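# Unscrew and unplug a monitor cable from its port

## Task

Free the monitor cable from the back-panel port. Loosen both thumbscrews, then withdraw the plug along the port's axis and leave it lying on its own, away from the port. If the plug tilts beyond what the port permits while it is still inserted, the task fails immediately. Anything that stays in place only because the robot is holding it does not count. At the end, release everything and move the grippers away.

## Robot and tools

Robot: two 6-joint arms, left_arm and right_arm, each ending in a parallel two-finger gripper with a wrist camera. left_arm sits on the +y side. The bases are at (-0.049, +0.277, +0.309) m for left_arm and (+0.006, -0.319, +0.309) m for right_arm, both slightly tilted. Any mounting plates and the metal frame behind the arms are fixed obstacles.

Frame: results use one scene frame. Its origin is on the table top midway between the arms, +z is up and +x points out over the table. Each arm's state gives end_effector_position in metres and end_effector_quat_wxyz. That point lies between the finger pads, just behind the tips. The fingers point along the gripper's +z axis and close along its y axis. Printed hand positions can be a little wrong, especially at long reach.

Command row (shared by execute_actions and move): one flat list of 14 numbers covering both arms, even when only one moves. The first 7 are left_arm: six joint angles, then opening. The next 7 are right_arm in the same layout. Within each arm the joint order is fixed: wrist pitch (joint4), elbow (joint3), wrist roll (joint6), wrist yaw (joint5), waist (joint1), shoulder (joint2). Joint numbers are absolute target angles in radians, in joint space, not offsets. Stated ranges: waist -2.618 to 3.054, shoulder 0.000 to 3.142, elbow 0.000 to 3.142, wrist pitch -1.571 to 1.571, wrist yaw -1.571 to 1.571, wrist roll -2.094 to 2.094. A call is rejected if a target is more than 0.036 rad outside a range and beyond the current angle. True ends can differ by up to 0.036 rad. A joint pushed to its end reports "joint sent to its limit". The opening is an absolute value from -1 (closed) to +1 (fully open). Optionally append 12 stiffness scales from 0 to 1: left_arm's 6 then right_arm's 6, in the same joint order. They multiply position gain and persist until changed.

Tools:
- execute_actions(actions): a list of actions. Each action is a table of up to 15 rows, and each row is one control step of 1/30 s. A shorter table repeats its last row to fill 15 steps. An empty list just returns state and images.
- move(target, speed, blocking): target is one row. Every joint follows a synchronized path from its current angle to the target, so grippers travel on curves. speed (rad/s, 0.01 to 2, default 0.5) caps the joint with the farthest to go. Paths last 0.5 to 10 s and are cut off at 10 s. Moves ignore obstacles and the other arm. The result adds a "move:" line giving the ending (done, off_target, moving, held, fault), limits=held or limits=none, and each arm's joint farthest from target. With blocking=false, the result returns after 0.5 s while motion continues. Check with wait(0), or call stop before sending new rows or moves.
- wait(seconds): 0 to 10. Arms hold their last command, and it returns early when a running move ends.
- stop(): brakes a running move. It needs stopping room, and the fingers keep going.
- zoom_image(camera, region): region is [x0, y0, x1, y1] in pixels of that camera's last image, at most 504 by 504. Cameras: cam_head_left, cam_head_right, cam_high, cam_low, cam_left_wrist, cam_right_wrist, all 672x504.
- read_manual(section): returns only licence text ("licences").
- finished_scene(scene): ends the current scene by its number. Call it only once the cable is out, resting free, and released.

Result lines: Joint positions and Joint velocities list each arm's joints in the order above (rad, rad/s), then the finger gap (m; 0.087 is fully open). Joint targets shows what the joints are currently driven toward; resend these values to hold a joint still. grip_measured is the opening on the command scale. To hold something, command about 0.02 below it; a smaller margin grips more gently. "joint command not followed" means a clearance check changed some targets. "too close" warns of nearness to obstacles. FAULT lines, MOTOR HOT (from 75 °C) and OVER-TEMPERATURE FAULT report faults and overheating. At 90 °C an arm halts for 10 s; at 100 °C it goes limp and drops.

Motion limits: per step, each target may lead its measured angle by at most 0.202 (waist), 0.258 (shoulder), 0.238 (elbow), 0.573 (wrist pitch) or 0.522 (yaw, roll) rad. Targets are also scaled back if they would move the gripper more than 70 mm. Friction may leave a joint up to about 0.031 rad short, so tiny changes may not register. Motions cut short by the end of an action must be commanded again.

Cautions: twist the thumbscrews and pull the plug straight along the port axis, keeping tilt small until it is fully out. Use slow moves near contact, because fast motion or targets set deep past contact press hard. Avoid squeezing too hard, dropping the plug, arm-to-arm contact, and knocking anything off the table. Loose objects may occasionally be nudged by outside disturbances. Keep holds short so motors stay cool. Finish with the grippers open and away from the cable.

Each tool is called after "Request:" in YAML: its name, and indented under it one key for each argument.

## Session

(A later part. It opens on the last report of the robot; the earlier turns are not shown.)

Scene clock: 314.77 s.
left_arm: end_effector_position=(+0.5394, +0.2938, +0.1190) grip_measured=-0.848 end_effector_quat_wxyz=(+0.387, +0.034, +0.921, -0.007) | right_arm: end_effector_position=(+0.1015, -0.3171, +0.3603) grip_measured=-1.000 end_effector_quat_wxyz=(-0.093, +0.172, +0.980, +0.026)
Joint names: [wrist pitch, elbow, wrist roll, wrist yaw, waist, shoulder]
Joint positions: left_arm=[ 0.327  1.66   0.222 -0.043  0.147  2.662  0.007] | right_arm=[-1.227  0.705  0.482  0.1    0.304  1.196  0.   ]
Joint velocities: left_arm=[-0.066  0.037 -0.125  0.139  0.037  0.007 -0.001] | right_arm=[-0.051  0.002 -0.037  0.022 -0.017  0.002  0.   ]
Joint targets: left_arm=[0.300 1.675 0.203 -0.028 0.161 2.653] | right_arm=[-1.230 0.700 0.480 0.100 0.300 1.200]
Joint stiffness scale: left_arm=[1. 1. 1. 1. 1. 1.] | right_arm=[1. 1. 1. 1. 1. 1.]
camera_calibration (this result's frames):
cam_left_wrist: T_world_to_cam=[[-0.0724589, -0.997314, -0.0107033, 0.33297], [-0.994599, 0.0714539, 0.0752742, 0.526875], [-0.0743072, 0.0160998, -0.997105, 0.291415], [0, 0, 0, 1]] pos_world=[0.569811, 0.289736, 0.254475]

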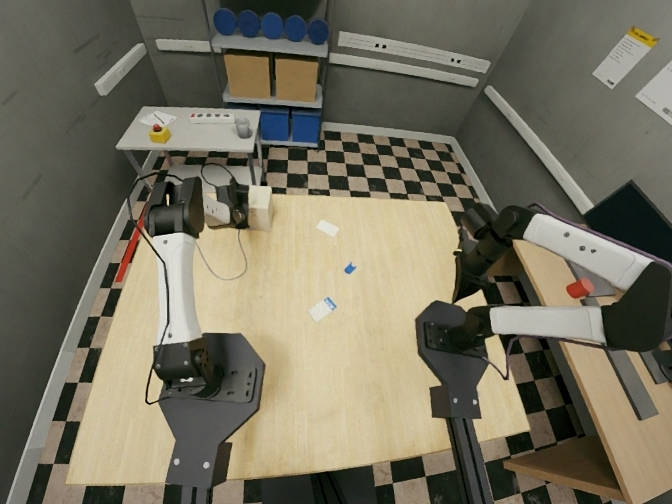

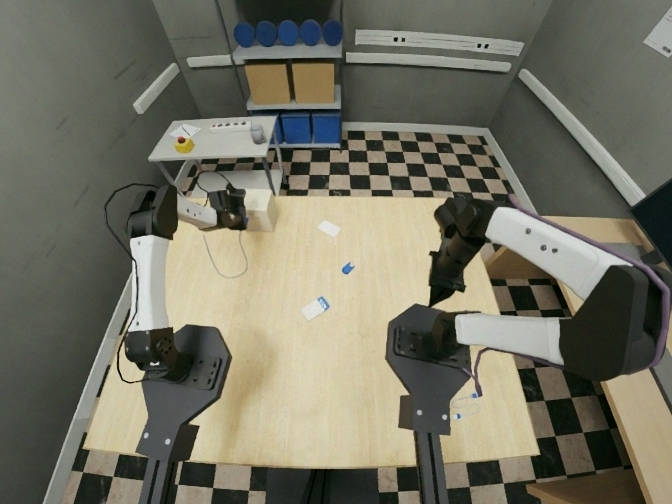

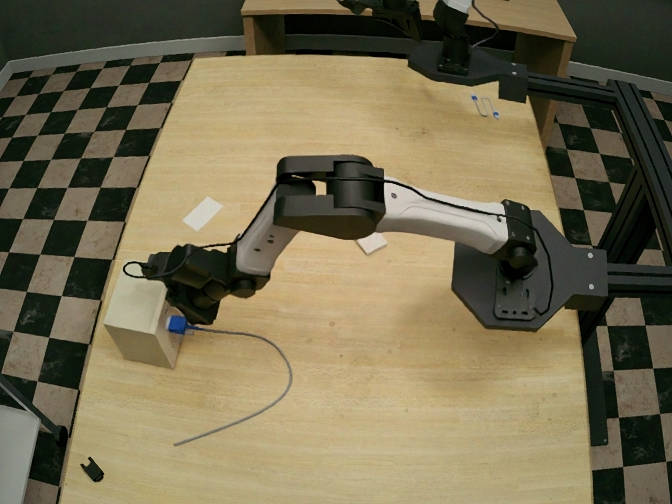

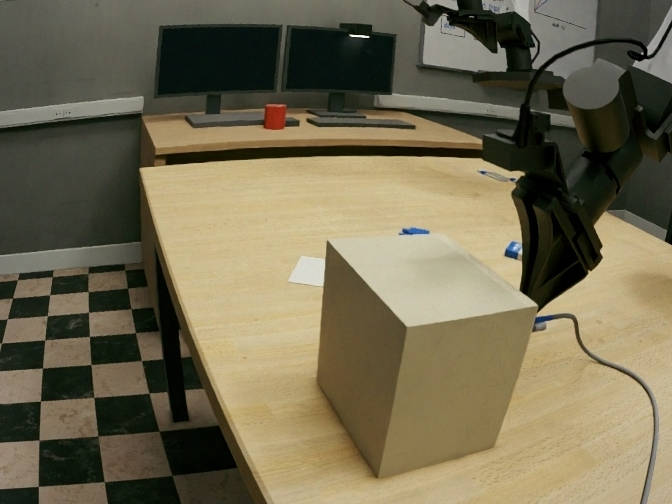

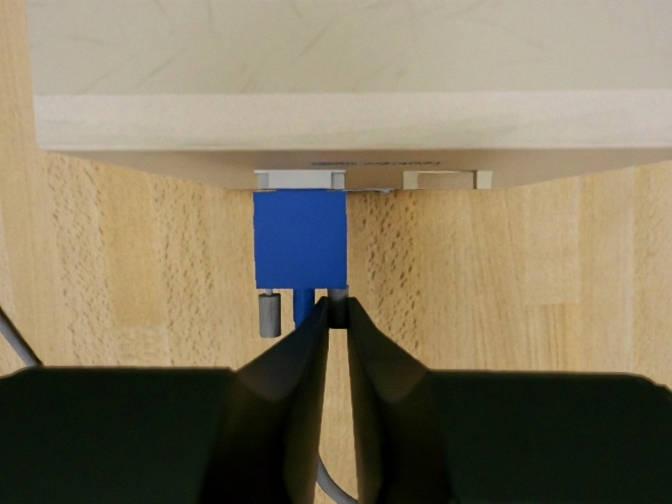

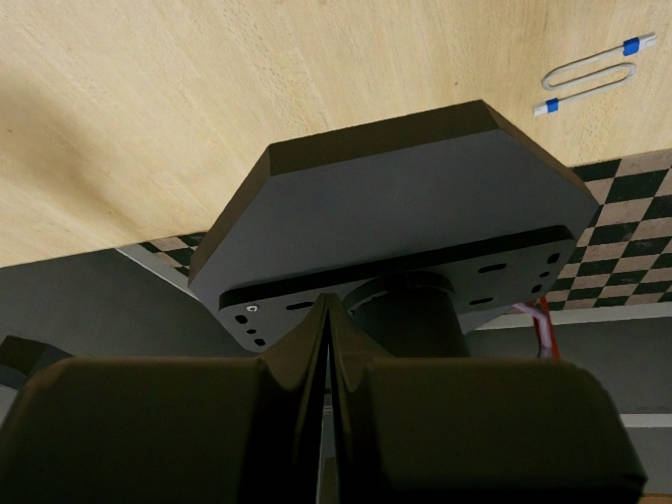

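Request:
execute_actions:
  actions:
    - [[0.3,1.675,0.203,-0.028,0.161,2.653,-0.8,-1.23,0.7,0.48,0.1,0.3,1.2,-1],[0.318,1.675,0.21,-0.03,0.161,2.66,-0.77,-1.23,0.7,0.48,0.1,0.3,1.2,-1],[0.335,1.66,0.225,-0.055,0.15,2.672,-0.77,-1.23,0.7,0.48,0.1,0.3,1.2,-1],[0.342,1.65,0.242,-0.087,0.139,2.68,-0.77,-1.23,0.7,0.48,0.1,0.3,1.2,-1],[0.35,1.64,0.256,-0.112,0.13,2.681,-0.77,-1.23,0.7,0.48,0.1,0.3,1.2,-1],[0.358,1.636,0.269,-0.137,0.122,2.683,-0.77,-1.23,0.7,0.48,0.1,0.3,1.2,-1],[0.365,1.634,0.283,-0.162,0.113,2.685,-0.77,-1.23,0.7,0.48,0.1,0.3,1.2,-1],[0.374,1.632,0.297,-0.187,0.105,2.688,-0.77,-1.23,0.7,0.48,0.1,0.3,1.2,-1],[0.383,1.63,0.312,-0.211,0.097,2.691,-0.77,-1.23,0.7,0.48,0.1,0.3,1.2,-1],[0.392,1.629,0.328,-0.235,0.089,2.695,-0.77,-1.23,0.7,0.48,0.1,0.3,1.2,-1],[0.402,1.629,0.344,-0.26,0.081,2.699,-0.77,-1.23,0.7,0.48,0.1,0.3,1.2,-1],[0.412,1.629,0.36,-0.284,0.073,2.703,-0.77,-1.23,0.7,0.48,0.1,0.3,1.2,-1],[0.422,1.645,0.376,-0.308,0.066,2.708,-0.77,-1.23,0.7,0.48,0.1,0.3,1.2,-1],[0.433,1.662,0.393,-0.332,0.058,2.714,-0.77,-1.23,0.7,0.48,0.1,0.3,1.2,-1],[0.444,1.663,0.41,-0.356,0.051,2.719,-0.77,-1.23,0.7,0.48,0.1,0.3,1.2,-1]]
    - [[0.455,1.665,0.428,-0.379,0.043,2.726,-0.77,-1.23,0.7,0.48,0.1,0.3,1.2,-1],[0.467,1.666,0.447,-0.402,0.036,2.733,-0.77,-1.23,0.7,0.48,0.1,0.3,1.2,-1],[0.479,1.669,0.466,-0.425,0.029,2.74,-0.77,-1.23,0.7,0.48,0.1,0.3,1.2,-1],[0.492,1.671,0.485,-0.448,0.022,2.747,-0.77,-1.23,0.7,0.48,0.1,0.3,1.2,-1],[0.505,1.674,0.505,-0.47,0.016,2.755,-0.77,-1.23,0.7,0.48,0.1,0.3,1.2,-1],[0.519,1.678,0.525,-0.492,0.009,2.763,-0.77,-1.23,0.7,0.48,0.1,0.3,1.2,-1],[0.533,1.682,0.546,-0.514,0.002,2.772,-0.77,-1.23,0.7,0.48,0.1,0.3,1.2,-1],[0.547,1.686,0.567,-0.536,-0.004,2.781,-0.77,-1.23,0.7,0.48,0.1,0.3,1.2,-1],[0.561,1.691,0.588,-0.557,-0.01,2.79,-0.77,-1.23,0.7,0.48,0.1,0.3,1.2,-1],[0.576,1.696,0.61,-0.577,-0.016,2.8,-0.77,-1.23,0.7,0.48,0.1,0.3,1.2,-1],[0.592,1.701,0.632,-0.598,-0.022,2.811,-0.77,-1.23,0.7,0.48,0.1,0.3,1.2,-1],[0.608,1.707,0.655,-0.619,-0.028,2.822,-0.77,-1.23,0.7,0.48,0.1,0.3,1.2,-1],[0.624,1.714,0.678,-0.639,-0.034,2.833,-0.77,-1.23,0.7,0.48,0.1,0.3,1.2,-1],[0.641,1.721,0.702,-0.659,-0.04,2.845,-0.77,-1.23,0.7,0.48,0.1,0.3,1.2,-1],[0.657,1.728,0.722,-0.678,-0.046,2.857,-0.77,-1.23,0.7,0.48,0.1,0.3,1.2,-1]]
    - [[0.66,1.736,0.726,-0.685,-0.052,2.87,-0.77,-1.23,0.7,0.48,0.1,0.3,1.2,-1],[0.66,1.744,0.726,-0.685,-0.052,2.882,-0.77,-1.23,0.7,0.48,0.1,0.3,1.2,-1],[0.66,1.744,0.726,-0.685,-0.052,2.882,-0.77,-1.23,0.7,0.48,0.1,0.3,1.2,-1],[0.66,1.744,0.726,-0.685,-0.052,2.882,-0.77,-1.23,0.7,0.48,0.1,0.3,1.2,-1],[0.66,1.744,0.726,-0.685,-0.052,2.882,-0.77,-1.23,0.7,0.48,0.1,0.3,1.2,-1],[0.66,1.744,0.726,-0.685,-0.052,2.882,-0.8,-1.23,0.7,0.48,0.1,0.3,1.2,-1],[0.66,1.744,0.726,-0.685,-0.052,2.882,-0.83,-1.23,0.7,0.48,0.1,0.3,1.2,-1],[0.66,1.744,0.726,-0.685,-0.052,2.882,-0.86,-1.23,0.7,0.48,0.1,0.3,1.2,-1],[0.66,1.744,0.726,-0.685,-0.052,2.882,-0.9,-1.23,0.7,0.48,0.1,0.3,1.2,-1],[0.657,1.73,0.726,-0.685,-0.05,2.868,-0.9,-1.23,0.7,0.48,0.1,0.3,1.2,-1],[0.635,1.71,0.71,-0.67,-0.044,2.853,-0.9,-1.23,0.7,0.48,0.1,0.3,1.2,-1],[0.615,1.71,0.69,-0.65,-0.04,2.853,-0.9,-1.23,0.7,0.48,0.1,0.3,1.2,-1],[0.598,1.71,0.668,-0.627,-0.035,2.852,-0.9,-1.23,0.7,0.48,0.1,0.3,1.2,-1],[0.582,1.702,0.645,-0.608,-0.029,2.839,-0.9,-1.23,0.7,0.48,0.1,0.3,1.2,-1],[0.566,1.694,0.622,-0.588,-0.024,2.826,-0.9,-1.23,0.7,0.48,0.1,0.3,1.2,-1]]
    - [[0.551,1.687,0.6,-0.567,-0.018,2.814,-0.9,-1.23,0.7,0.48,0.1,0.3,1.2,-1],[0.536,1.68,0.578,-0.547,-0.012,2.802,-0.9,-1.23,0.7,0.48,0.1,0.3,1.2,-1],[0.521,1.674,0.557,-0.526,-0.006,2.791,-0.9,-1.23,0.7,0.48,0.1,0.3,1.2,-1],[0.506,1.667,0.536,-0.505,0.001,2.78,-0.9,-1.23,0.7,0.48,0.1,0.3,1.2,-1],[0.492,1.662,0.515,-0.484,0.007,2.77,-0.9,-1.23,0.7,0.48,0.1,0.3,1.2,-1],[0.478,1.657,0.495,-0.463,0.0135,2.76,-0.9,-1.23,0.7,0.48,0.1,0.3,1.2,-1],[0.465,1.652,0.475,-0.441,0.02,2.751,-0.9,-1.23,0.7,0.48,0.1,0.3,1.2,-1],[0.452,1.647,0.456,-0.419,0.027,2.742,-0.9,-1.23,0.7,0.48,0.1,0.3,1.2,-1],[0.439,1.644,0.437,-0.397,0.034,2.733,-0.9,-1.23,0.7,0.48,0.1,0.3,1.2,-1],[0.427,1.64,0.418,-0.375,0.041,2.725,-0.9,-1.23,0.7,0.48,0.1,0.3,1.2,-1],[0.415,1.637,0.4,-0.352,0.048,2.717,-0.9,-1.23,0.7,0.48,0.1,0.3,1.2,-1],[0.404,1.635,0.383,-0.329,0.055,2.71,-0.9,-1.23,0.7,0.48,0.1,0.3,1.2,-1],[0.393,1.632,0.365,-0.307,0.062,2.703,-0.9,-1.23,0.7,0.48,0.1,0.3,1.2,-1],[0.383,1.631,0.348,-0.283,0.07,2.696,-0.9,-1.23,0.7,0.48,0.1,0.3,1.2,-1],[0.372,1.629,0.332,-0.26,0.078,2.69,-0.9,-1.23,0.7,0.48,0.1,0.3,1.2,-1]]
    - [[0.363,1.628,0.316,-0.236,0.086,2.685,-0.9,-1.23,0.7,0.48,0.1,0.3,1.2,-1],[0.354,1.628,0.301,-0.212,0.093,2.68,-0.9,-1.23,0.7,0.48,0.1,0.3,1.2,-1],[0.345,1.628,0.286,-0.188,0.101,2.675,-0.9,-1.23,0.7,0.48,0.1,0.3,1.2,-1],[0.336,1.645,0.27,-0.164,0.109,2.671,-0.9,-1.23,0.7,0.48,0.1,0.3,1.2,-1],[0.328,1.662,0.256,-0.14,0.118,2.667,-0.9,-1.23,0.7,0.48,0.1,0.3,1.2,-1],[0.32,1.663,0.243,-0.115,0.126,2.664,-0.9,-1.23,0.7,0.48,0.1,0.3,1.2,-1],[0.312,1.665,0.23,-0.09,0.135,2.661,-0.9,-1.23,0.7,0.48,0.1,0.3,1.2,-1],[0.305,1.667,0.217,-0.065,0.143,2.659,-0.9,-1.23,0.7,0.48,0.1,0.3,1.2,-1],[0.3,1.669,0.206,-0.04,0.152,2.657,-0.9,-1.23,0.7,0.48,0.1,0.3,1.2,-1],[0.3,1.672,0.203,-0.028,0.161,2.655,-0.9,-1.23,0.7,0.48,0.1,0.3,1.2,-1],[0.3,1.675,0.203,-0.028,0.161,2.653,-0.9,-1.23,0.7,0.48,0.1,0.3,1.2,-1]]
    - [[0.3,1.675,0.203,-0.028,0.161,2.653,-0.8,-1.23,0.7,0.48,0.1,0.3,1.2,-1],[0.318,1.675,0.21,-0.03,0.161,2.66,-0.77,-1.23,0.7,0.48,0.1,0.3,1.2,-1],[0.335,1.66,0.225,-0.055,0.15,2.672,-0.77,-1.23,0.7,0.48,0.1,0.3,1.2,-1],[0.342,1.65,0.242,-0.087,0.139,2.68,-0.77,-1.23,0.7,0.48,0.1,0.3,1.2,-1],[0.35,1.64,0.256,-0.112,0.13,2.681,-0.77,-1.23,0.7,0.48,0.1,0.3,1.2,-1],[0.358,1.636,0.269,-0.137,0.122,2.683,-0.77,-1.23,0.7,0.48,0.1,0.3,1.2,-1],[0.365,1.634,0.283,-0.162,0.113,2.685,-0.77,-1.23,0.7,0.48,0.1,0.3,1.2,-1],[0.374,1.632,0.297,-0.187,0.105,2.688,-0.77,-1.23,0.7,0.48,0.1,0.3,1.2,-1],[0.383,1.63,0.312,-0.211,0.097,2.691,-0.77,-1.23,0.7,0.48,0.1,0.3,1.2,-1],[0.392,1.629,0.328,-0.235,0.089,2.695,-0.77,-1.23,0.7,0.48,0.1,0.3,1.2,-1],[0.402,1.629,0.344,-0.26,0.081,2.699,-0.77,-1.23,0.7,0.48,0.1,0.3,1.2,-1],[0.412,1.629,0.36,-0.284,0.073,2.703,-0.77,-1.23,0.7,0.48,0.1,0.3,1.2,-1],[0.422,1.645,0.376,-0.308,0.066,2.708,-0.77,-1.23,0.7,0.48,0.1,0.3,1.2,-1],[0.433,1.662,0.393,-0.332,0.058,2.714,-0.77,-1.23,0.7,0.48,0.1,0.3,1.2,-1],[0.444,1.663,0.41,-0.356,0.051,2.719,-0.77,-1.23,0.7,0.48,0.1,0.3,1.2,-1]]
    - [[0.455,1.665,0.428,-0.379,0.043,2.726,-0.77,-1.23,0.7,0.48,0.1,0.3,1.2,-1],[0.467,1.666,0.447,-0.402,0.036,2.733,-0.77,-1.23,0.7,0.48,0.1,0.3,1.2,-1],[0.479,1.669,0.466,-0.425,0.029,2.74,-0.77,-1.23,0.7,0.48,0.1,0.3,1.2,-1],[0.492,1.671,0.485,-0.448,0.022,2.747,-0.77,-1.23,0.7,0.48,0.1,0.3,1.2,-1],[0.505,1.674,0.505,-0.47,0.016,2.755,-0.77,-1.23,0.7,0.48,0.1,0.3,1.2,-1],[0.519,1.678,0.525,-0.492,0.009,2.763,-0.77,-1.23,0.7,0.48,0.1,0.3,1.2,-1],[0.533,1.682,0.546,-0.514,0.002,2.772,-0.77,-1.23,0.7,0.48,0.1,0.3,1.2,-1],[0.547,1.686,0.567,-0.536,-0.004,2.781,-0.77,-1.23,0.7,0.48,0.1,0.3,1.2,-1],[0.561,1.691,0.588,-0.557,-0.01,2.79,-0.77,-1.23,0.7,0.48,0.1,0.3,1.2,-1],[0.576,1.696,0.61,-0.577,-0.016,2.8,-0.77,-1.23,0.7,0.48,0.1,0.3,1.2,-1],[0.592,1.701,0.632,-0.598,-0.022,2.811,-0.77,-1.23,0.7,0.48,0.1,0.3,1.2,-1],[0.608,1.707,0.655,-0.619,-0.028,2.822,-0.77,-1.23,0.7,0.48,0.1,0.3,1.2,-1],[0.624,1.714,0.678,-0.639,-0.034,2.833,-0.77,-1.23,0.7,0.48,0.1,0.3,1.2,-1],[0.641,1.721,0.702,-0.659,-0.04,2.845,-0.77,-1.23,0.7,0.48,0.1,0.3,1.2,-1],[0.657,1.728,0.722,-0.678,-0.046,2.857,-0.77,-1.23,0.7,0.48,0.1,0.3,1.2,-1]]
    - [[0.66,1.736,0.726,-0.685,-0.052,2.87,-0.77,-1.23,0.7,0.48,0.1,0.3,1.2,-1],[0.66,1.744,0.726,-0.685,-0.052,2.882,-0.77,-1.23,0.7,0.48,0.1,0.3,1.2,-1],[0.66,1.744,0.726,-0.685,-0.052,2.882,-0.77,-1.23,0.7,0.48,0.1,0.3,1.2,-1],[0.66,1.744,0.726,-0.685,-0.052,2.882,-0.77,-1.23,0.7,0.48,0.1,0.3,1.2,-1],[0.66,1.744,0.726,-0.685,-0.052,2.882,-0.77,-1.23,0.7,0.48,0.1,0.3,1.2,-1],[0.66,1.744,0.726,-0.685,-0.052,2.882,-0.8,-1.23,0.7,0.48,0.1,0.3,1.2,-1],[0.66,1.744,0.726,-0.685,-0.052,2.882,-0.83,-1.23,0.7,0.48,0.1,0.3,1.2,-1],[0.66,1.744,0.726,-0.685,-0.052,2.882,-0.86,-1.23,0.7,0.48,0.1,0.3,1.2,-1],[0.66,1.744,0.726,-0.685,-0.052,2.882,-0.9,-1.23,0.7,0.48,0.1,0.3,1.2,-1],[0.657,1.73,0.726,-0.685,-0.05,2.868,-0.9,-1.23,0.7,0.48,0.1,0.3,1.2,-1],[0.635,1.71,0.71,-0.67,-0.044,2.853,-0.9,-1.23,0.7,0.48,0.1,0.3,1.2,-1],[0.615,1.71,0.69,-0.65,-0.04,2.853,-0.9,-1.23,0.7,0.48,0.1,0.3,1.2,-1],[0.598,1.71,0.668,-0.627,-0.035,2.852,-0.9,-1.23,0.7,0.48,0.1,0.3,1.2,-1],[0.582,1.702,0.645,-0.608,-0.029,2.839,-0.9,-1.23,0.7,0.48,0.1,0.3,1.2,-1],[0.566,1.694,0.622,-0.588,-0.024,2.826,-0.9,-1.23,0.7,0.48,0.1,0.3,1.2,-1]]
    - [[0.551,1.687,0.6,-0.567,-0.018,2.814,-0.9,-1.23,0.7,0.48,0.1,0.3,1.2,-1],[0.536,1.68,0.578,-0.547,-0.012,2.802,-0.9,-1.23,0.7,0.48,0.1,0.3,1.2,-1],[0.521,1.674,0.557,-0.526,-0.006,2.791,-0.9,-1.23,0.7,0.48,0.1,0.3,1.2,-1],[0.506,1.667,0.536,-0.505,0.001,2.78,-0.9,-1.23,0.7,0.48,0.1,0.3,1.2,-1],[0.492,1.662,0.515,-0.484,0.007,2.77,-0.9,-1.23,0.7,0.48,0.1,0.3,1.2,-1],[0.478,1.657,0.495,-0.463,0.0135,2.76,-0.9,-1.23,0.7,0.48,0.1,0.3,1.2,-1],[0.465,1.652,0.475,-0.441,0.02,2.751,-0.9,-1.23,0.7,0.48,0.1,0.3,1.2,-1],[0.452,1.647,0.456,-0.419,0.027,2.742,-0.9,-1.23,0.7,0.48,0.1,0.3,1.2,-1],[0.439,1.644,0.437,-0.397,0.034,2.733,-0.9,-1.23,0.7,0.48,0.1,0.3,1.2,-1],[0.427,1.64,0.418,-0.375,0.041,2.725,-0.9,-1.23,0.7,0.48,0.1,0.3,1.2,-1],[0.415,1.637,0.4,-0.352,0.048,2.717,-0.9,-1.23,0.7,0.48,0.1,0.3,1.2,-1],[0.404,1.635,0.383,-0.329,0.055,2.71,-0.9,-1.23,0.7,0.48,0.1,0.3,1.2,-1],[0.393,1.632,0.365,-0.307,0.062,2.703,-0.9,-1.23,0.7,0.48,0.1,0.3,1.2,-1],[0.383,1.631,0.348,-0.283,0.07,2.696,-0.9,-1.23,0.7,0.48,0.1,0.3,1.2,-1],[0.372,1.629,0.332,-0.26,0.078,2.69,-0.9,-1.23,0.7,0.48,0.1,0.3,1.2,-1]]
    - [[0.363,1.628,0.316,-0.236,0.086,2.685,-0.9,-1.23,0.7,0.48,0.1,0.3,1.2,-1],[0.354,1.628,0.301,-0.212,0.093,2.68,-0.9,-1.23,0.7,0.48,0.1,0.3,1.2,-1],[0.345,1.628,0.286,-0.188,0.101,2.675,-0.9,-1.23,0.7,0.48,0.1,0.3,1.2,-1],[0.336,1.645,0.27,-0.164,0.109,2.671,-0.9,-1.23,0.7,0.48,0.1,0.3,1.2,-1],[0.328,1.662,0.256,-0.14,0.118,2.667,-0.9,-1.23,0.7,0.48,0.1,0.3,1.2,-1],[0.32,1.663,0.243,-0.115,0.126,2.664,-0.9,-1.23,0.7,0.48,0.1,0.3,1.2,-1],[0.312,1.665,0.23,-0.09,0.135,2.661,-0.9,-1.23,0.7,0.48,0.1,0.3,1.2,-1],[0.305,1.667,0.217,-0.065,0.143,2.659,-0.9,-1.23,0.7,0.48,0.1,0.3,1.2,-1],[0.3,1.669,0.206,-0.04,0.152,2.657,-0.9,-1.23,0.7,0.48,0.1,0.3,1.2,-1],[0.3,1.672,0.203,-0.028,0.161,2.655,-0.9,-1.23,0.7,0.48,0.1,0.3,1.2,-1],[0.3,1.675,0.203,-0.028,0.161,2.653,-0.9,-1.23,0.7,0.48,0.1,0.3,1.2,-1]]

Request:
zoom_image:
  camera: "cam_left_wrist"
  region: [220,150,440,370]

Scene clock: 326.10 s.
left_arm: end_effector_position=(+0.5394, +0.2938, +0.1190) grip_measured=-0.848 end_effector_quat_wxyz=(+0.387, +0.034, +0.921, -0.007) | right_arm: end_effector_position=(+0.1015, -0.3171, +0.3603) grip_measured=-1.000 end_effector_quat_wxyz=(-0.093, +0.172, +0.980, +0.026)
Joint names: [wrist pitch, elbow, wrist roll, wrist yaw, waist, shoulder]
Joint positions: left_arm=[ 0.327  1.66   0.222 -0.043  0.147  2.662  0.007] | right_arm=[-1.227  0.705  0.482  0.1    0.304  1.196  0.   ]
Joint velocities: left_arm=[-0.051  0.022 -0.095  0.081 -0.002 -0.007 -0.002] | right_arm=[ 0.081  0.002 -0.022  0.007  0.002 -0.022  0.   ]
Joint targets: left_arm=[0.300 1.675 0.203 -0.028 0.161 2.653] | right_arm=[-1.230 0.700 0.480 0.100 0.300 1.200]
Joint stiffness scale: left_arm=[1. 1. 1. 1. 1. 1.] | right_arm=[1. 1. 1. 1. 1. 1.]
camera_calibration (this result's frames):
cam_left_wrist: T_world_to_cam=[[-0.0721927, -0.997336, -0.010431, 0.332784], [-0.994617, 0.0712086, 0.0752698, 0.526957], [-0.0743265, 0.0158088, -0.997109, 0.291511], [0, 0, 0, 1]] pos_world=[0.569813, 0.289765, 0.254476]

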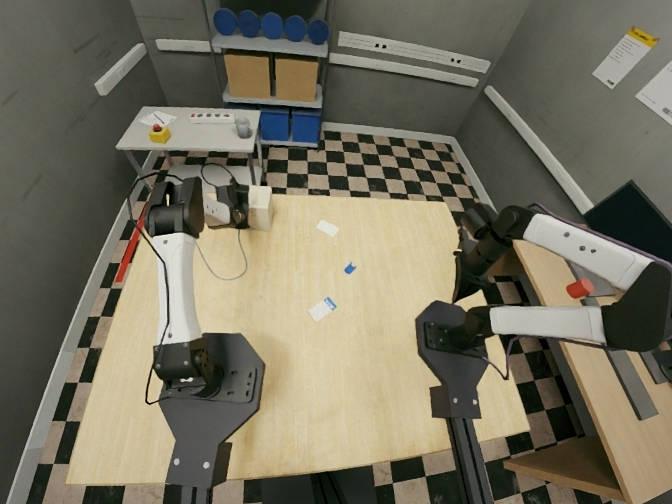

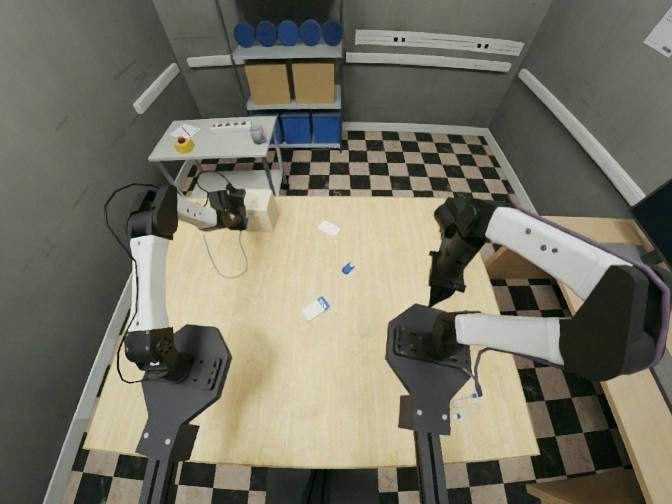

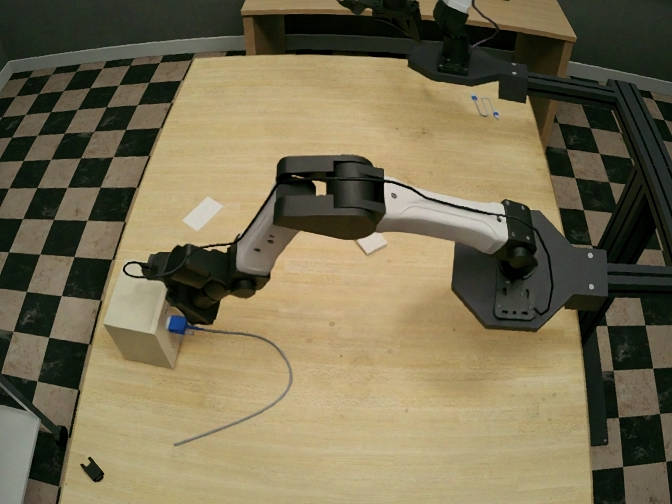

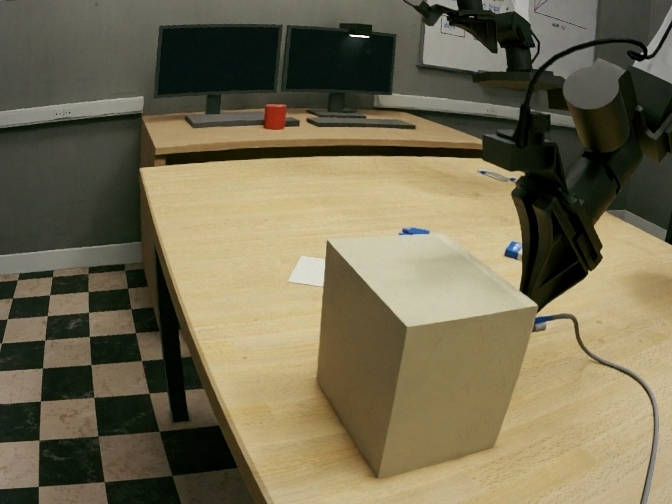

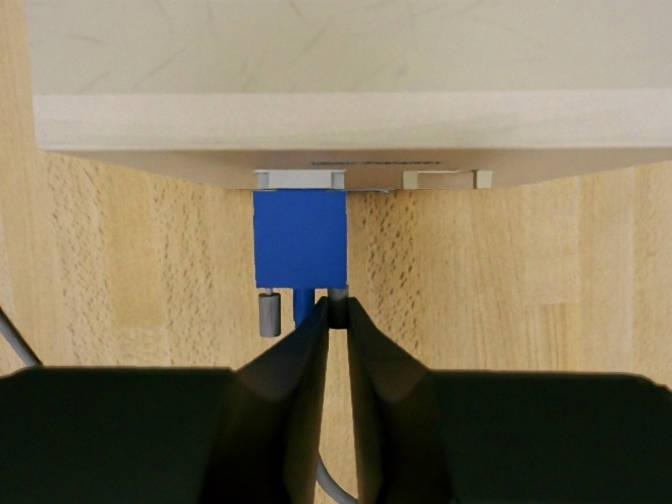

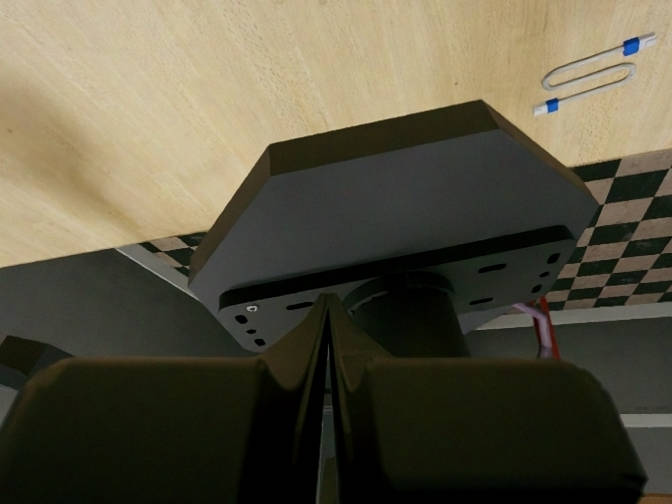

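Region (220, 150, 440, 370) of cam_left_wrist's 672x504 image, scaled by 2.291, with more detail than that image has.

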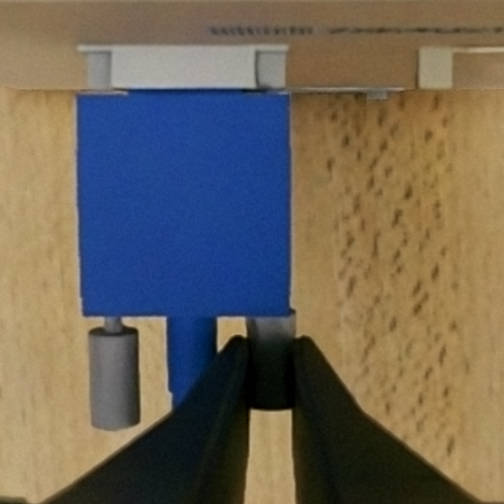

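About +1 px per two cycles; continuing.

Request:
execute_actions:
  actions:
    - [[0.3,1.675,0.203,-0.028,0.161,2.653,-0.8,-1.23,0.7,0.48,0.1,0.3,1.2,-1],[0.318,1.675,0.21,-0.03,0.161,2.66,-0.77,-1.23,0.7,0.48,0.1,0.3,1.2,-1],[0.335,1.66,0.225,-0.055,0.15,2.672,-0.77,-1.23,0.7,0.48,0.1,0.3,1.2,-1],[0.342,1.65,0.242,-0.087,0.139,2.68,-0.77,-1.23,0.7,0.48,0.1,0.3,1.2,-1],[0.35,1.64,0.256,-0.112,0.13,2.681,-0.77,-1.23,0.7,0.48,0.1,0.3,1.2,-1],[0.358,1.636,0.269,-0.137,0.122,2.683,-0.77,-1.23,0.7,0.48,0.1,0.3,1.2,-1],[0.365,1.634,0.283,-0.162,0.113,2.685,-0.77,-1.23,0.7,0.48,0.1,0.3,1.2,-1],[0.374,1.632,0.297,-0.187,0.105,2.688,-0.77,-1.23,0.7,0.48,0.1,0.3,1.2,-1],[0.383,1.63,0.312,-0.211,0.097,2.691,-0.77,-1.23,0.7,0.48,0.1,0.3,1.2,-1],[0.392,1.629,0.328,-0.235,0.089,2.695,-0.77,-1.23,0.7,0.48,0.1,0.3,1.2,-1],[0.402,1.629,0.344,-0.26,0.081,2.699,-0.77,-1.23,0.7,0.48,0.1,0.3,1.2,-1],[0.412,1.629,0.36,-0.284,0.073,2.703,-0.77,-1.23,0.7,0.48,0.1,0.3,1.2,-1],[0.422,1.645,0.376,-0.308,0.066,2.708,-0.77,-1.23,0.7,0.48,0.1,0.3,1.2,-1],[0.433,1.662,0.393,-0.332,0.058,2.714,-0.77,-1.23,0.7,0.48,0.1,0.3,1.2,-1],[0.444,1.663,0.41,-0.356,0.051,2.719,-0.77,-1.23,0.7,0.48,0.1,0.3,1.2,-1]]
    - [[0.455,1.665,0.428,-0.379,0.043,2.726,-0.77,-1.23,0.7,0.48,0.1,0.3,1.2,-1],[0.467,1.666,0.447,-0.402,0.036,2.733,-0.77,-1.23,0.7,0.48,0.1,0.3,1.2,-1],[0.479,1.669,0.466,-0.425,0.029,2.74,-0.77,-1.23,0.7,0.48,0.1,0.3,1.2,-1],[0.492,1.671,0.485,-0.448,0.022,2.747,-0.77,-1.23,0.7,0.48,0.1,0.3,1.2,-1],[0.505,1.674,0.505,-0.47,0.016,2.755,-0.77,-1.23,0.7,0.48,0.1,0.3,1.2,-1],[0.519,1.678,0.525,-0.492,0.009,2.763,-0.77,-1.23,0.7,0.48,0.1,0.3,1.2,-1],[0.533,1.682,0.546,-0.514,0.002,2.772,-0.77,-1.23,0.7,0.48,0.1,0.3,1.2,-1],[0.547,1.686,0.567,-0.536,-0.004,2.781,-0.77,-1.23,0.7,0.48,0.1,0.3,1.2,-1],[0.561,1.691,0.588,-0.557,-0.01,2.79,-0.77,-1.23,0.7,0.48,0.1,0.3,1.2,-1],[0.576,1.696,0.61,-0.577,-0.016,2.8,-0.77,-1.23,0.7,0.48,0.1,0.3,1.2,-1],[0.592,1.701,0.632,-0.598,-0.022,2.811,-0.77,-1.23,0.7,0.48,0.1,0.3,1.2,-1],[0.608,1.707,0.655,-0.619,-0.028,2.822,-0.77,-1.23,0.7,0.48,0.1,0.3,1.2,-1],[0.624,1.714,0.678,-0.639,-0.034,2.833,-0.77,-1.23,0.7,0.48,0.1,0.3,1.2,-1],[0.641,1.721,0.702,-0.659,-0.04,2.845,-0.77,-1.23,0.7,0.48,0.1,0.3,1.2,-1],[0.657,1.728,0.722,-0.678,-0.046,2.857,-0.77,-1.23,0.7,0.48,0.1,0.3,1.2,-1]]
    - [[0.66,1.736,0.726,-0.685,-0.052,2.87,-0.77,-1.23,0.7,0.48,0.1,0.3,1.2,-1],[0.66,1.744,0.726,-0.685,-0.052,2.882,-0.77,-1.23,0.7,0.48,0.1,0.3,1.2,-1],[0.66,1.744,0.726,-0.685,-0.052,2.882,-0.77,-1.23,0.7,0.48,0.1,0.3,1.2,-1],[0.66,1.744,0.726,-0.685,-0.052,2.882,-0.77,-1.23,0.7,0.48,0.1,0.3,1.2,-1],[0.66,1.744,0.726,-0.685,-0.052,2.882,-0.77,-1.23,0.7,0.48,0.1,0.3,1.2,-1],[0.66,1.744,0.726,-0.685,-0.052,2.882,-0.8,-1.23,0.7,0.48,0.1,0.3,1.2,-1],[0.66,1.744,0.726,-0.685,-0.052,2.882,-0.83,-1.23,0.7,0.48,0.1,0.3,1.2,-1],[0.66,1.744,0.726,-0.685,-0.052,2.882,-0.86,-1.23,0.7,0.48,0.1,0.3,1.2,-1],[0.66,1.744,0.726,-0.685,-0.052,2.882,-0.9,-1.23,0.7,0.48,0.1,0.3,1.2,-1],[0.657,1.73,0.726,-0.685,-0.05,2.868,-0.9,-1.23,0.7,0.48,0.1,0.3,1.2,-1],[0.635,1.71,0.71,-0.67,-0.044,2.853,-0.9,-1.23,0.7,0.48,0.1,0.3,1.2,-1],[0.615,1.71,0.69,-0.65,-0.04,2.853,-0.9,-1.23,0.7,0.48,0.1,0.3,1.2,-1],[0.598,1.71,0.668,-0.627,-0.035,2.852,-0.9,-1.23,0.7,0.48,0.1,0.3,1.2,-1],[0.582,1.702,0.645,-0.608,-0.029,2.839,-0.9,-1.23,0.7,0.48,0.1,0.3,1.2,-1],[0.566,1.694,0.622,-0.588,-0.024,2.826,-0.9,-1.23,0.7,0.48,0.1,0.3,1.2,-1]]
    - [[0.551,1.687,0.6,-0.567,-0.018,2.814,-0.9,-1.23,0.7,0.48,0.1,0.3,1.2,-1],[0.536,1.68,0.578,-0.547,-0.012,2.802,-0.9,-1.23,0.7,0.48,0.1,0.3,1.2,-1],[0.521,1.674,0.557,-0.526,-0.006,2.791,-0.9,-1.23,0.7,0.48,0.1,0.3,1.2,-1],[0.506,1.667,0.536,-0.505,0.001,2.78,-0.9,-1.23,0.7,0.48,0.1,0.3,1.2,-1],[0.492,1.662,0.515,-0.484,0.007,2.77,-0.9,-1.23,0.7,0.48,0.1,0.3,1.2,-1],[0.478,1.657,0.495,-0.463,0.0135,2.76,-0.9,-1.23,0.7,0.48,0.1,0.3,1.2,-1],[0.465,1.652,0.475,-0.441,0.02,2.751,-0.9,-1.23,0.7,0.48,0.1,0.3,1.2,-1],[0.452,1.647,0.456,-0.419,0.027,2.742,-0.9,-1.23,0.7,0.48,0.1,0.3,1.2,-1],[0.439,1.644,0.437,-0.397,0.034,2.733,-0.9,-1.23,0.7,0.48,0.1,0.3,1.2,-1],[0.427,1.64,0.418,-0.375,0.041,2.725,-0.9,-1.23,0.7,0.48,0.1,0.3,1.2,-1],[0.415,1.637,0.4,-0.352,0.048,2.717,-0.9,-1.23,0.7,0.48,0.1,0.3,1.2,-1],[0.404,1.635,0.383,-0.329,0.055,2.71,-0.9,-1.23,0.7,0.48,0.1,0.3,1.2,-1],[0.393,1.632,0.365,-0.307,0.062,2.703,-0.9,-1.23,0.7,0.48,0.1,0.3,1.2,-1],[0.383,1.631,0.348,-0.283,0.07,2.696,-0.9,-1.23,0.7,0.48,0.1,0.3,1.2,-1],[0.372,1.629,0.332,-0.26,0.078,2.69,-0.9,-1.23,0.7,0.48,0.1,0.3,1.2,-1]]
    - [[0.363,1.628,0.316,-0.236,0.086,2.685,-0.9,-1.23,0.7,0.48,0.1,0.3,1.2,-1],[0.354,1.628,0.301,-0.212,0.093,2.68,-0.9,-1.23,0.7,0.48,0.1,0.3,1.2,-1],[0.345,1.628,0.286,-0.188,0.101,2.675,-0.9,-1.23,0.7,0.48,0.1,0.3,1.2,-1],[0.336,1.645,0.27,-0.164,0.109,2.671,-0.9,-1.23,0.7,0.48,0.1,0.3,1.2,-1],[0.328,1.662,0.256,-0.14,0.118,2.667,-0.9,-1.23,0.7,0.48,0.1,0.3,1.2,-1],[0.32,1.663,0.243,-0.115,0.126,2.664,-0.9,-1.23,0.7,0.48,0.1,0.3,1.2,-1],[0.312,1.665,0.23,-0.09,0.135,2.661,-0.9,-1.23,0.7,0.48,0.1,0.3,1.2,-1],[0.305,1.667,0.217,-0.065,0.143,2.659,-0.9,-1.23,0.7,0.48,0.1,0.3,1.2,-1],[0.3,1.669,0.206,-0.04,0.152,2.657,-0.9,-1.23,0.7,0.48,0.1,0.3,1.2,-1],[0.3,1.672,0.203,-0.028,0.161,2.655,-0.9,-1.23,0.7,0.48,0.1,0.3,1.2,-1],[0.3,1.675,0.203,-0.028,0.161,2.653,-0.9,-1.23,0.7,0.48,0.1,0.3,1.2,-1]]
    - [[0.3,1.675,0.203,-0.028,0.161,2.653,-0.8,-1.23,0.7,0.48,0.1,0.3,1.2,-1],[0.318,1.675,0.21,-0.03,0.161,2.66,-0.77,-1.23,0.7,0.48,0.1,0.3,1.2,-1],[0.335,1.66,0.225,-0.055,0.15,2.672,-0.77,-1.23,0.7,0.48,0.1,0.3,1.2,-1],[0.342,1.65,0.242,-0.087,0.139,2.68,-0.77,-1.23,0.7,0.48,0.1,0.3,1.2,-1],[0.35,1.64,0.256,-0.112,0.13,2.681,-0.77,-1.23,0.7,0.48,0.1,0.3,1.2,-1],[0.358,1.636,0.269,-0.137,0.122,2.683,-0.77,-1.23,0.7,0.48,0.1,0.3,1.2,-1],[0.365,1.634,0.283,-0.162,0.113,2.685,-0.77,-1.23,0.7,0.48,0.1,0.3,1.2,-1],[0.374,1.632,0.297,-0.187,0.105,2.688,-0.77,-1.23,0.7,0.48,0.1,0.3,1.2,-1],[0.383,1.63,0.312,-0.211,0.097,2.691,-0.77,-1.23,0.7,0.48,0.1,0.3,1.2,-1],[0.392,1.629,0.328,-0.235,0.089,2.695,-0.77,-1.23,0.7,0.48,0.1,0.3,1.2,-1],[0.402,1.629,0.344,-0.26,0.081,2.699,-0.77,-1.23,0.7,0.48,0.1,0.3,1.2,-1],[0.412,1.629,0.36,-0.284,0.073,2.703,-0.77,-1.23,0.7,0.48,0.1,0.3,1.2,-1],[0.422,1.645,0.376,-0.308,0.066,2.708,-0.77,-1.23,0.7,0.48,0.1,0.3,1.2,-1],[0.433,1.662,0.393,-0.332,0.058,2.714,-0.77,-1.23,0.7,0.48,0.1,0.3,1.2,-1],[0.444,1.663,0.41,-0.356,0.051,2.719,-0.77,-1.23,0.7,0.48,0.1,0.3,1.2,-1]]
    - [[0.455,1.665,0.428,-0.379,0.043,2.726,-0.77,-1.23,0.7,0.48,0.1,0.3,1.2,-1],[0.467,1.666,0.447,-0.402,0.036,2.733,-0.77,-1.23,0.7,0.48,0.1,0.3,1.2,-1],[0.479,1.669,0.466,-0.425,0.029,2.74,-0.77,-1.23,0.7,0.48,0.1,0.3,1.2,-1],[0.492,1.671,0.485,-0.448,0.022,2.747,-0.77,-1.23,0.7,0.48,0.1,0.3,1.2,-1],[0.505,1.674,0.505,-0.47,0.016,2.755,-0.77,-1.23,0.7,0.48,0.1,0.3,1.2,-1],[0.519,1.678,0.525,-0.492,0.009,2.763,-0.77,-1.23,0.7,0.48,0.1,0.3,1.2,-1],[0.533,1.682,0.546,-0.514,0.002,2.772,-0.77,-1.23,0.7,0.48,0.1,0.3,1.2,-1],[0.547,1.686,0.567,-0.536,-0.004,2.781,-0.77,-1.23,0.7,0.48,0.1,0.3,1.2,-1],[0.561,1.691,0.588,-0.557,-0.01,2.79,-0.77,-1.23,0.7,0.48,0.1,0.3,1.2,-1],[0.576,1.696,0.61,-0.577,-0.016,2.8,-0.77,-1.23,0.7,0.48,0.1,0.3,1.2,-1],[0.592,1.701,0.632,-0.598,-0.022,2.811,-0.77,-1.23,0.7,0.48,0.1,0.3,1.2,-1],[0.608,1.707,0.655,-0.619,-0.028,2.822,-0.77,-1.23,0.7,0.48,0.1,0.3,1.2,-1],[0.624,1.714,0.678,-0.639,-0.034,2.833,-0.77,-1.23,0.7,0.48,0.1,0.3,1.2,-1],[0.641,1.721,0.702,-0.659,-0.04,2.845,-0.77,-1.23,0.7,0.48,0.1,0.3,1.2,-1],[0.657,1.728,0.722,-0.678,-0.046,2.857,-0.77,-1.23,0.7,0.48,0.1,0.3,1.2,-1]]
    - [[0.66,1.736,0.726,-0.685,-0.052,2.87,-0.77,-1.23,0.7,0.48,0.1,0.3,1.2,-1],[0.66,1.744,0.726,-0.685,-0.052,2.882,-0.77,-1.23,0.7,0.48,0.1,0.3,1.2,-1],[0.66,1.744,0.726,-0.685,-0.052,2.882,-0.77,-1.23,0.7,0.48,0.1,0.3,1.2,-1],[0.66,1.744,0.726,-0.685,-0.052,2.882,-0.77,-1.23,0.7,0.48,0.1,0.3,1.2,-1],[0.66,1.744,0.726,-0.685,-0.052,2.882,-0.77,-1.23,0.7,0.48,0.1,0.3,1.2,-1],[0.66,1.744,0.726,-0.685,-0.052,2.882,-0.8,-1.23,0.7,0.48,0.1,0.3,1.2,-1],[0.66,1.744,0.726,-0.685,-0.052,2.882,-0.83,-1.23,0.7,0.48,0.1,0.3,1.2,-1],[0.66,1.744,0.726,-0.685,-0.052,2.882,-0.86,-1.23,0.7,0.48,0.1,0.3,1.2,-1],[0.66,1.744,0.726,-0.685,-0.052,2.882,-0.9,-1.23,0.7,0.48,0.1,0.3,1.2,-1],[0.657,1.73,0.726,-0.685,-0.05,2.868,-0.9,-1.23,0.7,0.48,0.1,0.3,1.2,-1],[0.635,1.71,0.71,-0.67,-0.044,2.853,-0.9,-1.23,0.7,0.48,0.1,0.3,1.2,-1],[0.615,1.71,0.69,-0.65,-0.04,2.853,-0.9,-1.23,0.7,0.48,0.1,0.3,1.2,-1],[0.598,1.71,0.668,-0.627,-0.035,2.852,-0.9,-1.23,0.7,0.48,0.1,0.3,1.2,-1],[0.582,1.702,0.645,-0.608,-0.029,2.839,-0.9,-1.23,0.7,0.48,0.1,0.3,1.2,-1],[0.566,1.694,0.622,-0.588,-0.024,2.826,-0.9,-1.23,0.7,0.48,0.1,0.3,1.2,-1]]
    - [[0.551,1.687,0.6,-0.567,-0.018,2.814,-0.9,-1.23,0.7,0.48,0.1,0.3,1.2,-1],[0.536,1.68,0.578,-0.547,-0.012,2.802,-0.9,-1.23,0.7,0.48,0.1,0.3,1.2,-1],[0.521,1.674,0.557,-0.526,-0.006,2.791,-0.9,-1.23,0.7,0.48,0.1,0.3,1.2,-1],[0.506,1.667,0.536,-0.505,0.001,2.78,-0.9,-1.23,0.7,0.48,0.1,0.3,1.2,-1],[0.492,1.662,0.515,-0.484,0.007,2.77,-0.9,-1.23,0.7,0.48,0.1,0.3,1.2,-1],[0.478,1.657,0.495,-0.463,0.0135,2.76,-0.9,-1.23,0.7,0.48,0.1,0.3,1.2,-1],[0.465,1.652,0.475,-0.441,0.02,2.751,-0.9,-1.23,0.7,0.48,0.1,0.3,1.2,-1],[0.452,1.647,0.456,-0.419,0.027,2.742,-0.9,-1.23,0.7,0.48,0.1,0.3,1.2,-1],[0.439,1.644,0.437,-0.397,0.034,2.733,-0.9,-1.23,0.7,0.48,0.1,0.3,1.2,-1],[0.427,1.64,0.418,-0.375,0.041,2.725,-0.9,-1.23,0.7,0.48,0.1,0.3,1.2,-1],[0.415,1.637,0.4,-0.352,0.048,2.717,-0.9,-1.23,0.7,0.48,0.1,0.3,1.2,-1],[0.404,1.635,0.383,-0.329,0.055,2.71,-0.9,-1.23,0.7,0.48,0.1,0.3,1.2,-1],[0.393,1.632,0.365,-0.307,0.062,2.703,-0.9,-1.23,0.7,0.48,0.1,0.3,1.2,-1],[0.383,1.631,0.348,-0.283,0.07,2.696,-0.9,-1.23,0.7,0.48,0.1,0.3,1.2,-1],[0.372,1.629,0.332,-0.26,0.078,2.69,-0.9,-1.23,0.7,0.48,0.1,0.3,1.2,-1]]
    - [[0.363,1.628,0.316,-0.236,0.086,2.685,-0.9,-1.23,0.7,0.48,0.1,0.3,1.2,-1],[0.354,1.628,0.301,-0.212,0.093,2.68,-0.9,-1.23,0.7,0.48,0.1,0.3,1.2,-1],[0.345,1.628,0.286,-0.188,0.101,2.675,-0.9,-1.23,0.7,0.48,0.1,0.3,1.2,-1],[0.336,1.645,0.27,-0.164,0.109,2.671,-0.9,-1.23,0.7,0.48,0.1,0.3,1.2,-1],[0.328,1.662,0.256,-0.14,0.118,2.667,-0.9,-1.23,0.7,0.48,0.1,0.3,1.2,-1],[0.32,1.663,0.243,-0.115,0.126,2.664,-0.9,-1.23,0.7,0.48,0.1,0.3,1.2,-1],[0.312,1.665,0.23,-0.09,0.135,2.661,-0.9,-1.23,0.7,0.48,0.1,0.3,1.2,-1],[0.305,1.667,0.217,-0.065,0.143,2.659,-0.9,-1.23,0.7,0.48,0.1,0.3,1.2,-1],[0.3,1.669,0.206,-0.04,0.152,2.657,-0.9,-1.23,0.7,0.48,0.1,0.3,1.2,-1],[0.3,1.672,0.203,-0.028,0.161,2.655,-0.9,-1.23,0.7,0.48,0.1,0.3,1.2,-1],[0.3,1.675,0.203,-0.028,0.161,2.653,-0.9,-1.23,0.7,0.48,0.1,0.3,1.2,-1]]

Request:
zoom_image:
  camera: "cam_left_wrist"
  region: [220,150,440,370]

Scene clock: 338.63 s.
left_arm: end_effector_position=(+0.5394, +0.2938, +0.1190) grip_measured=-0.848 end_effector_quat_wxyz=(+0.387, +0.034, +0.921, -0.007) | right_arm: end_effector_position=(+0.1015, -0.3171, +0.3603) grip_measured=-1.000 end_effector_quat_wxyz=(-0.093, +0.172, +0.980, +0.026)
Joint names: [wrist pitch, elbow, wrist roll, wrist yaw, waist, shoulder]
Joint positions: left_arm=[ 0.327  1.66   0.222 -0.043  0.147  2.662  0.007] | right_arm=[-1.227  0.705  0.482  0.1    0.304  1.196  0.   ]
Joint velocities: left_arm=[-0.095  0.017 -0.154  0.139  0.027 -0.007 -0.   ] | right_arm=[-0.007  0.002  0.022  0.037 -0.012 -0.012  0.   ]
Joint targets: left_arm=[0.300 1.675 0.203 -0.028 0.161 2.653] | right_arm=[-1.230 0.700 0.480 0.100 0.300 1.200]
Joint stiffness scale: left_arm=[1. 1. 1. 1. 1. 1.] | right_arm=[1. 1. 1. 1. 1. 1.]
camera_calibration (this result's frames):
cam_left_wrist: T_world_to_cam=[[-0.0721927, -0.997336, -0.010431, 0.332784], [-0.994617, 0.0712086, 0.0752698, 0.526957], [-0.0743265, 0.0158088, -0.997109, 0.291511], [0, 0, 0, 1]] pos_world=[0.569813, 0.289765, 0.254476]

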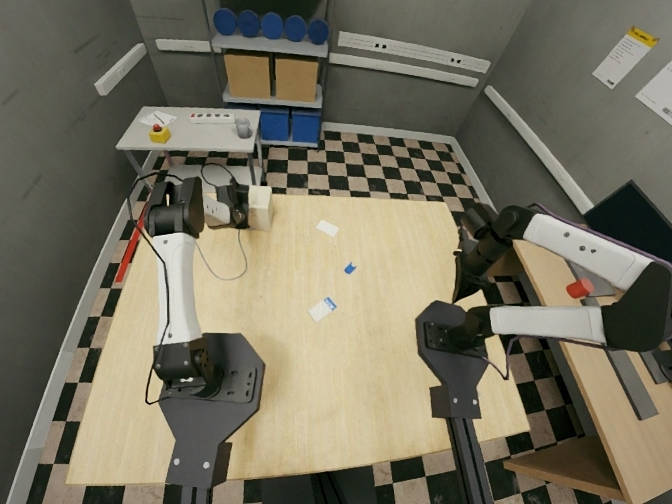

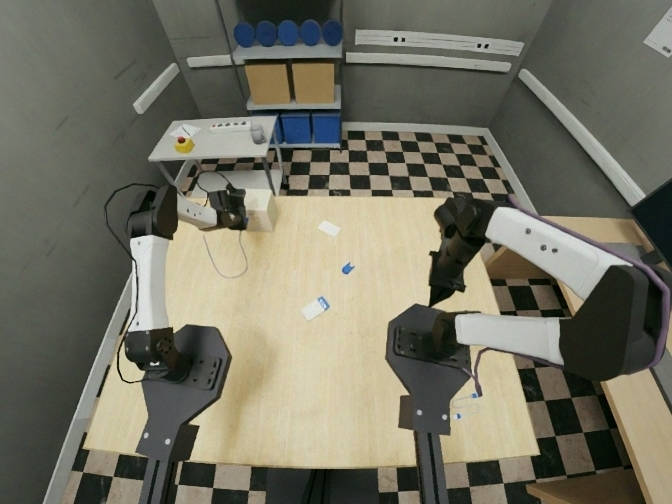

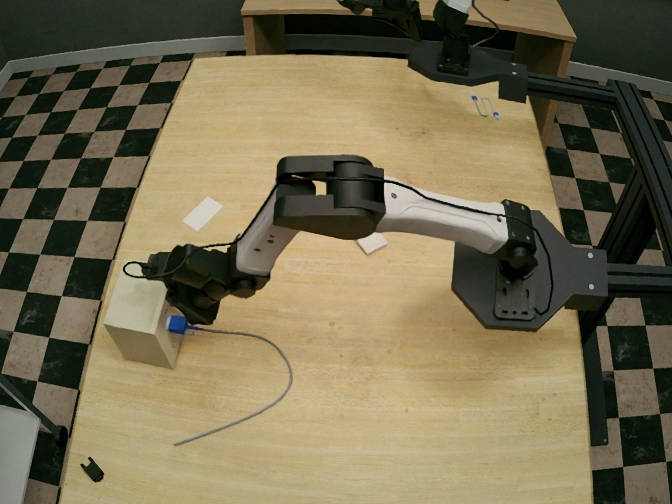

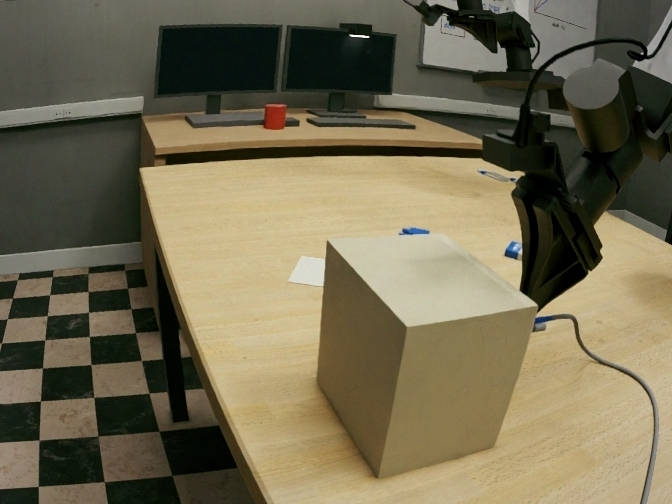

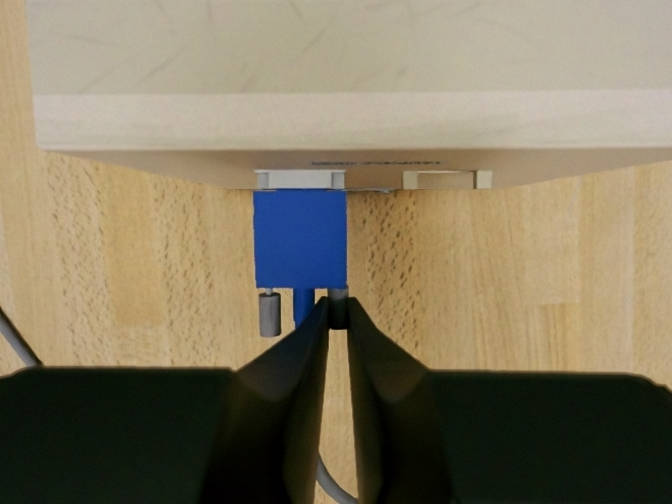

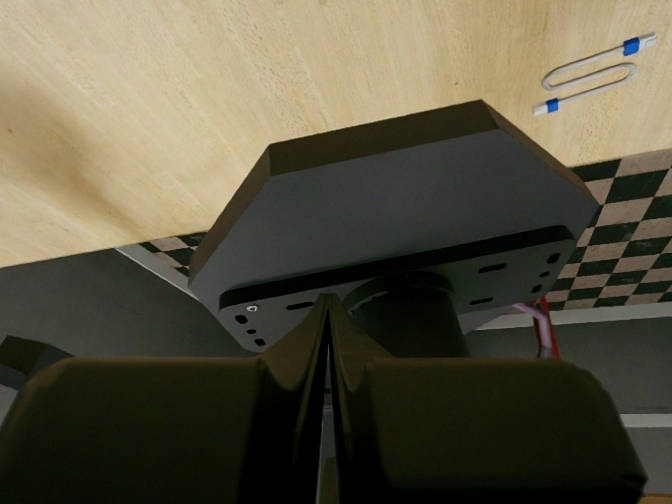

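Region (220, 150, 440, 370) of cam_left_wrist's 672x504 image, scaled by 2.291, with more detail than that image has.

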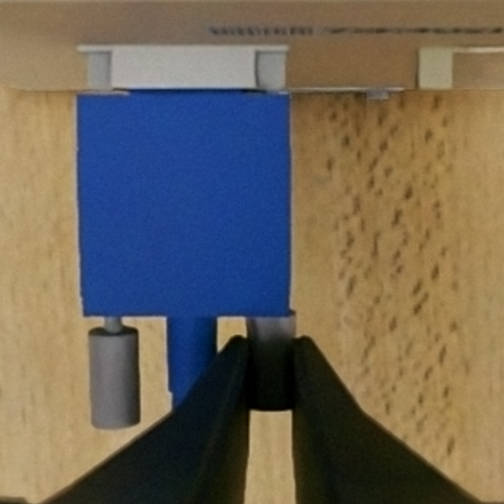

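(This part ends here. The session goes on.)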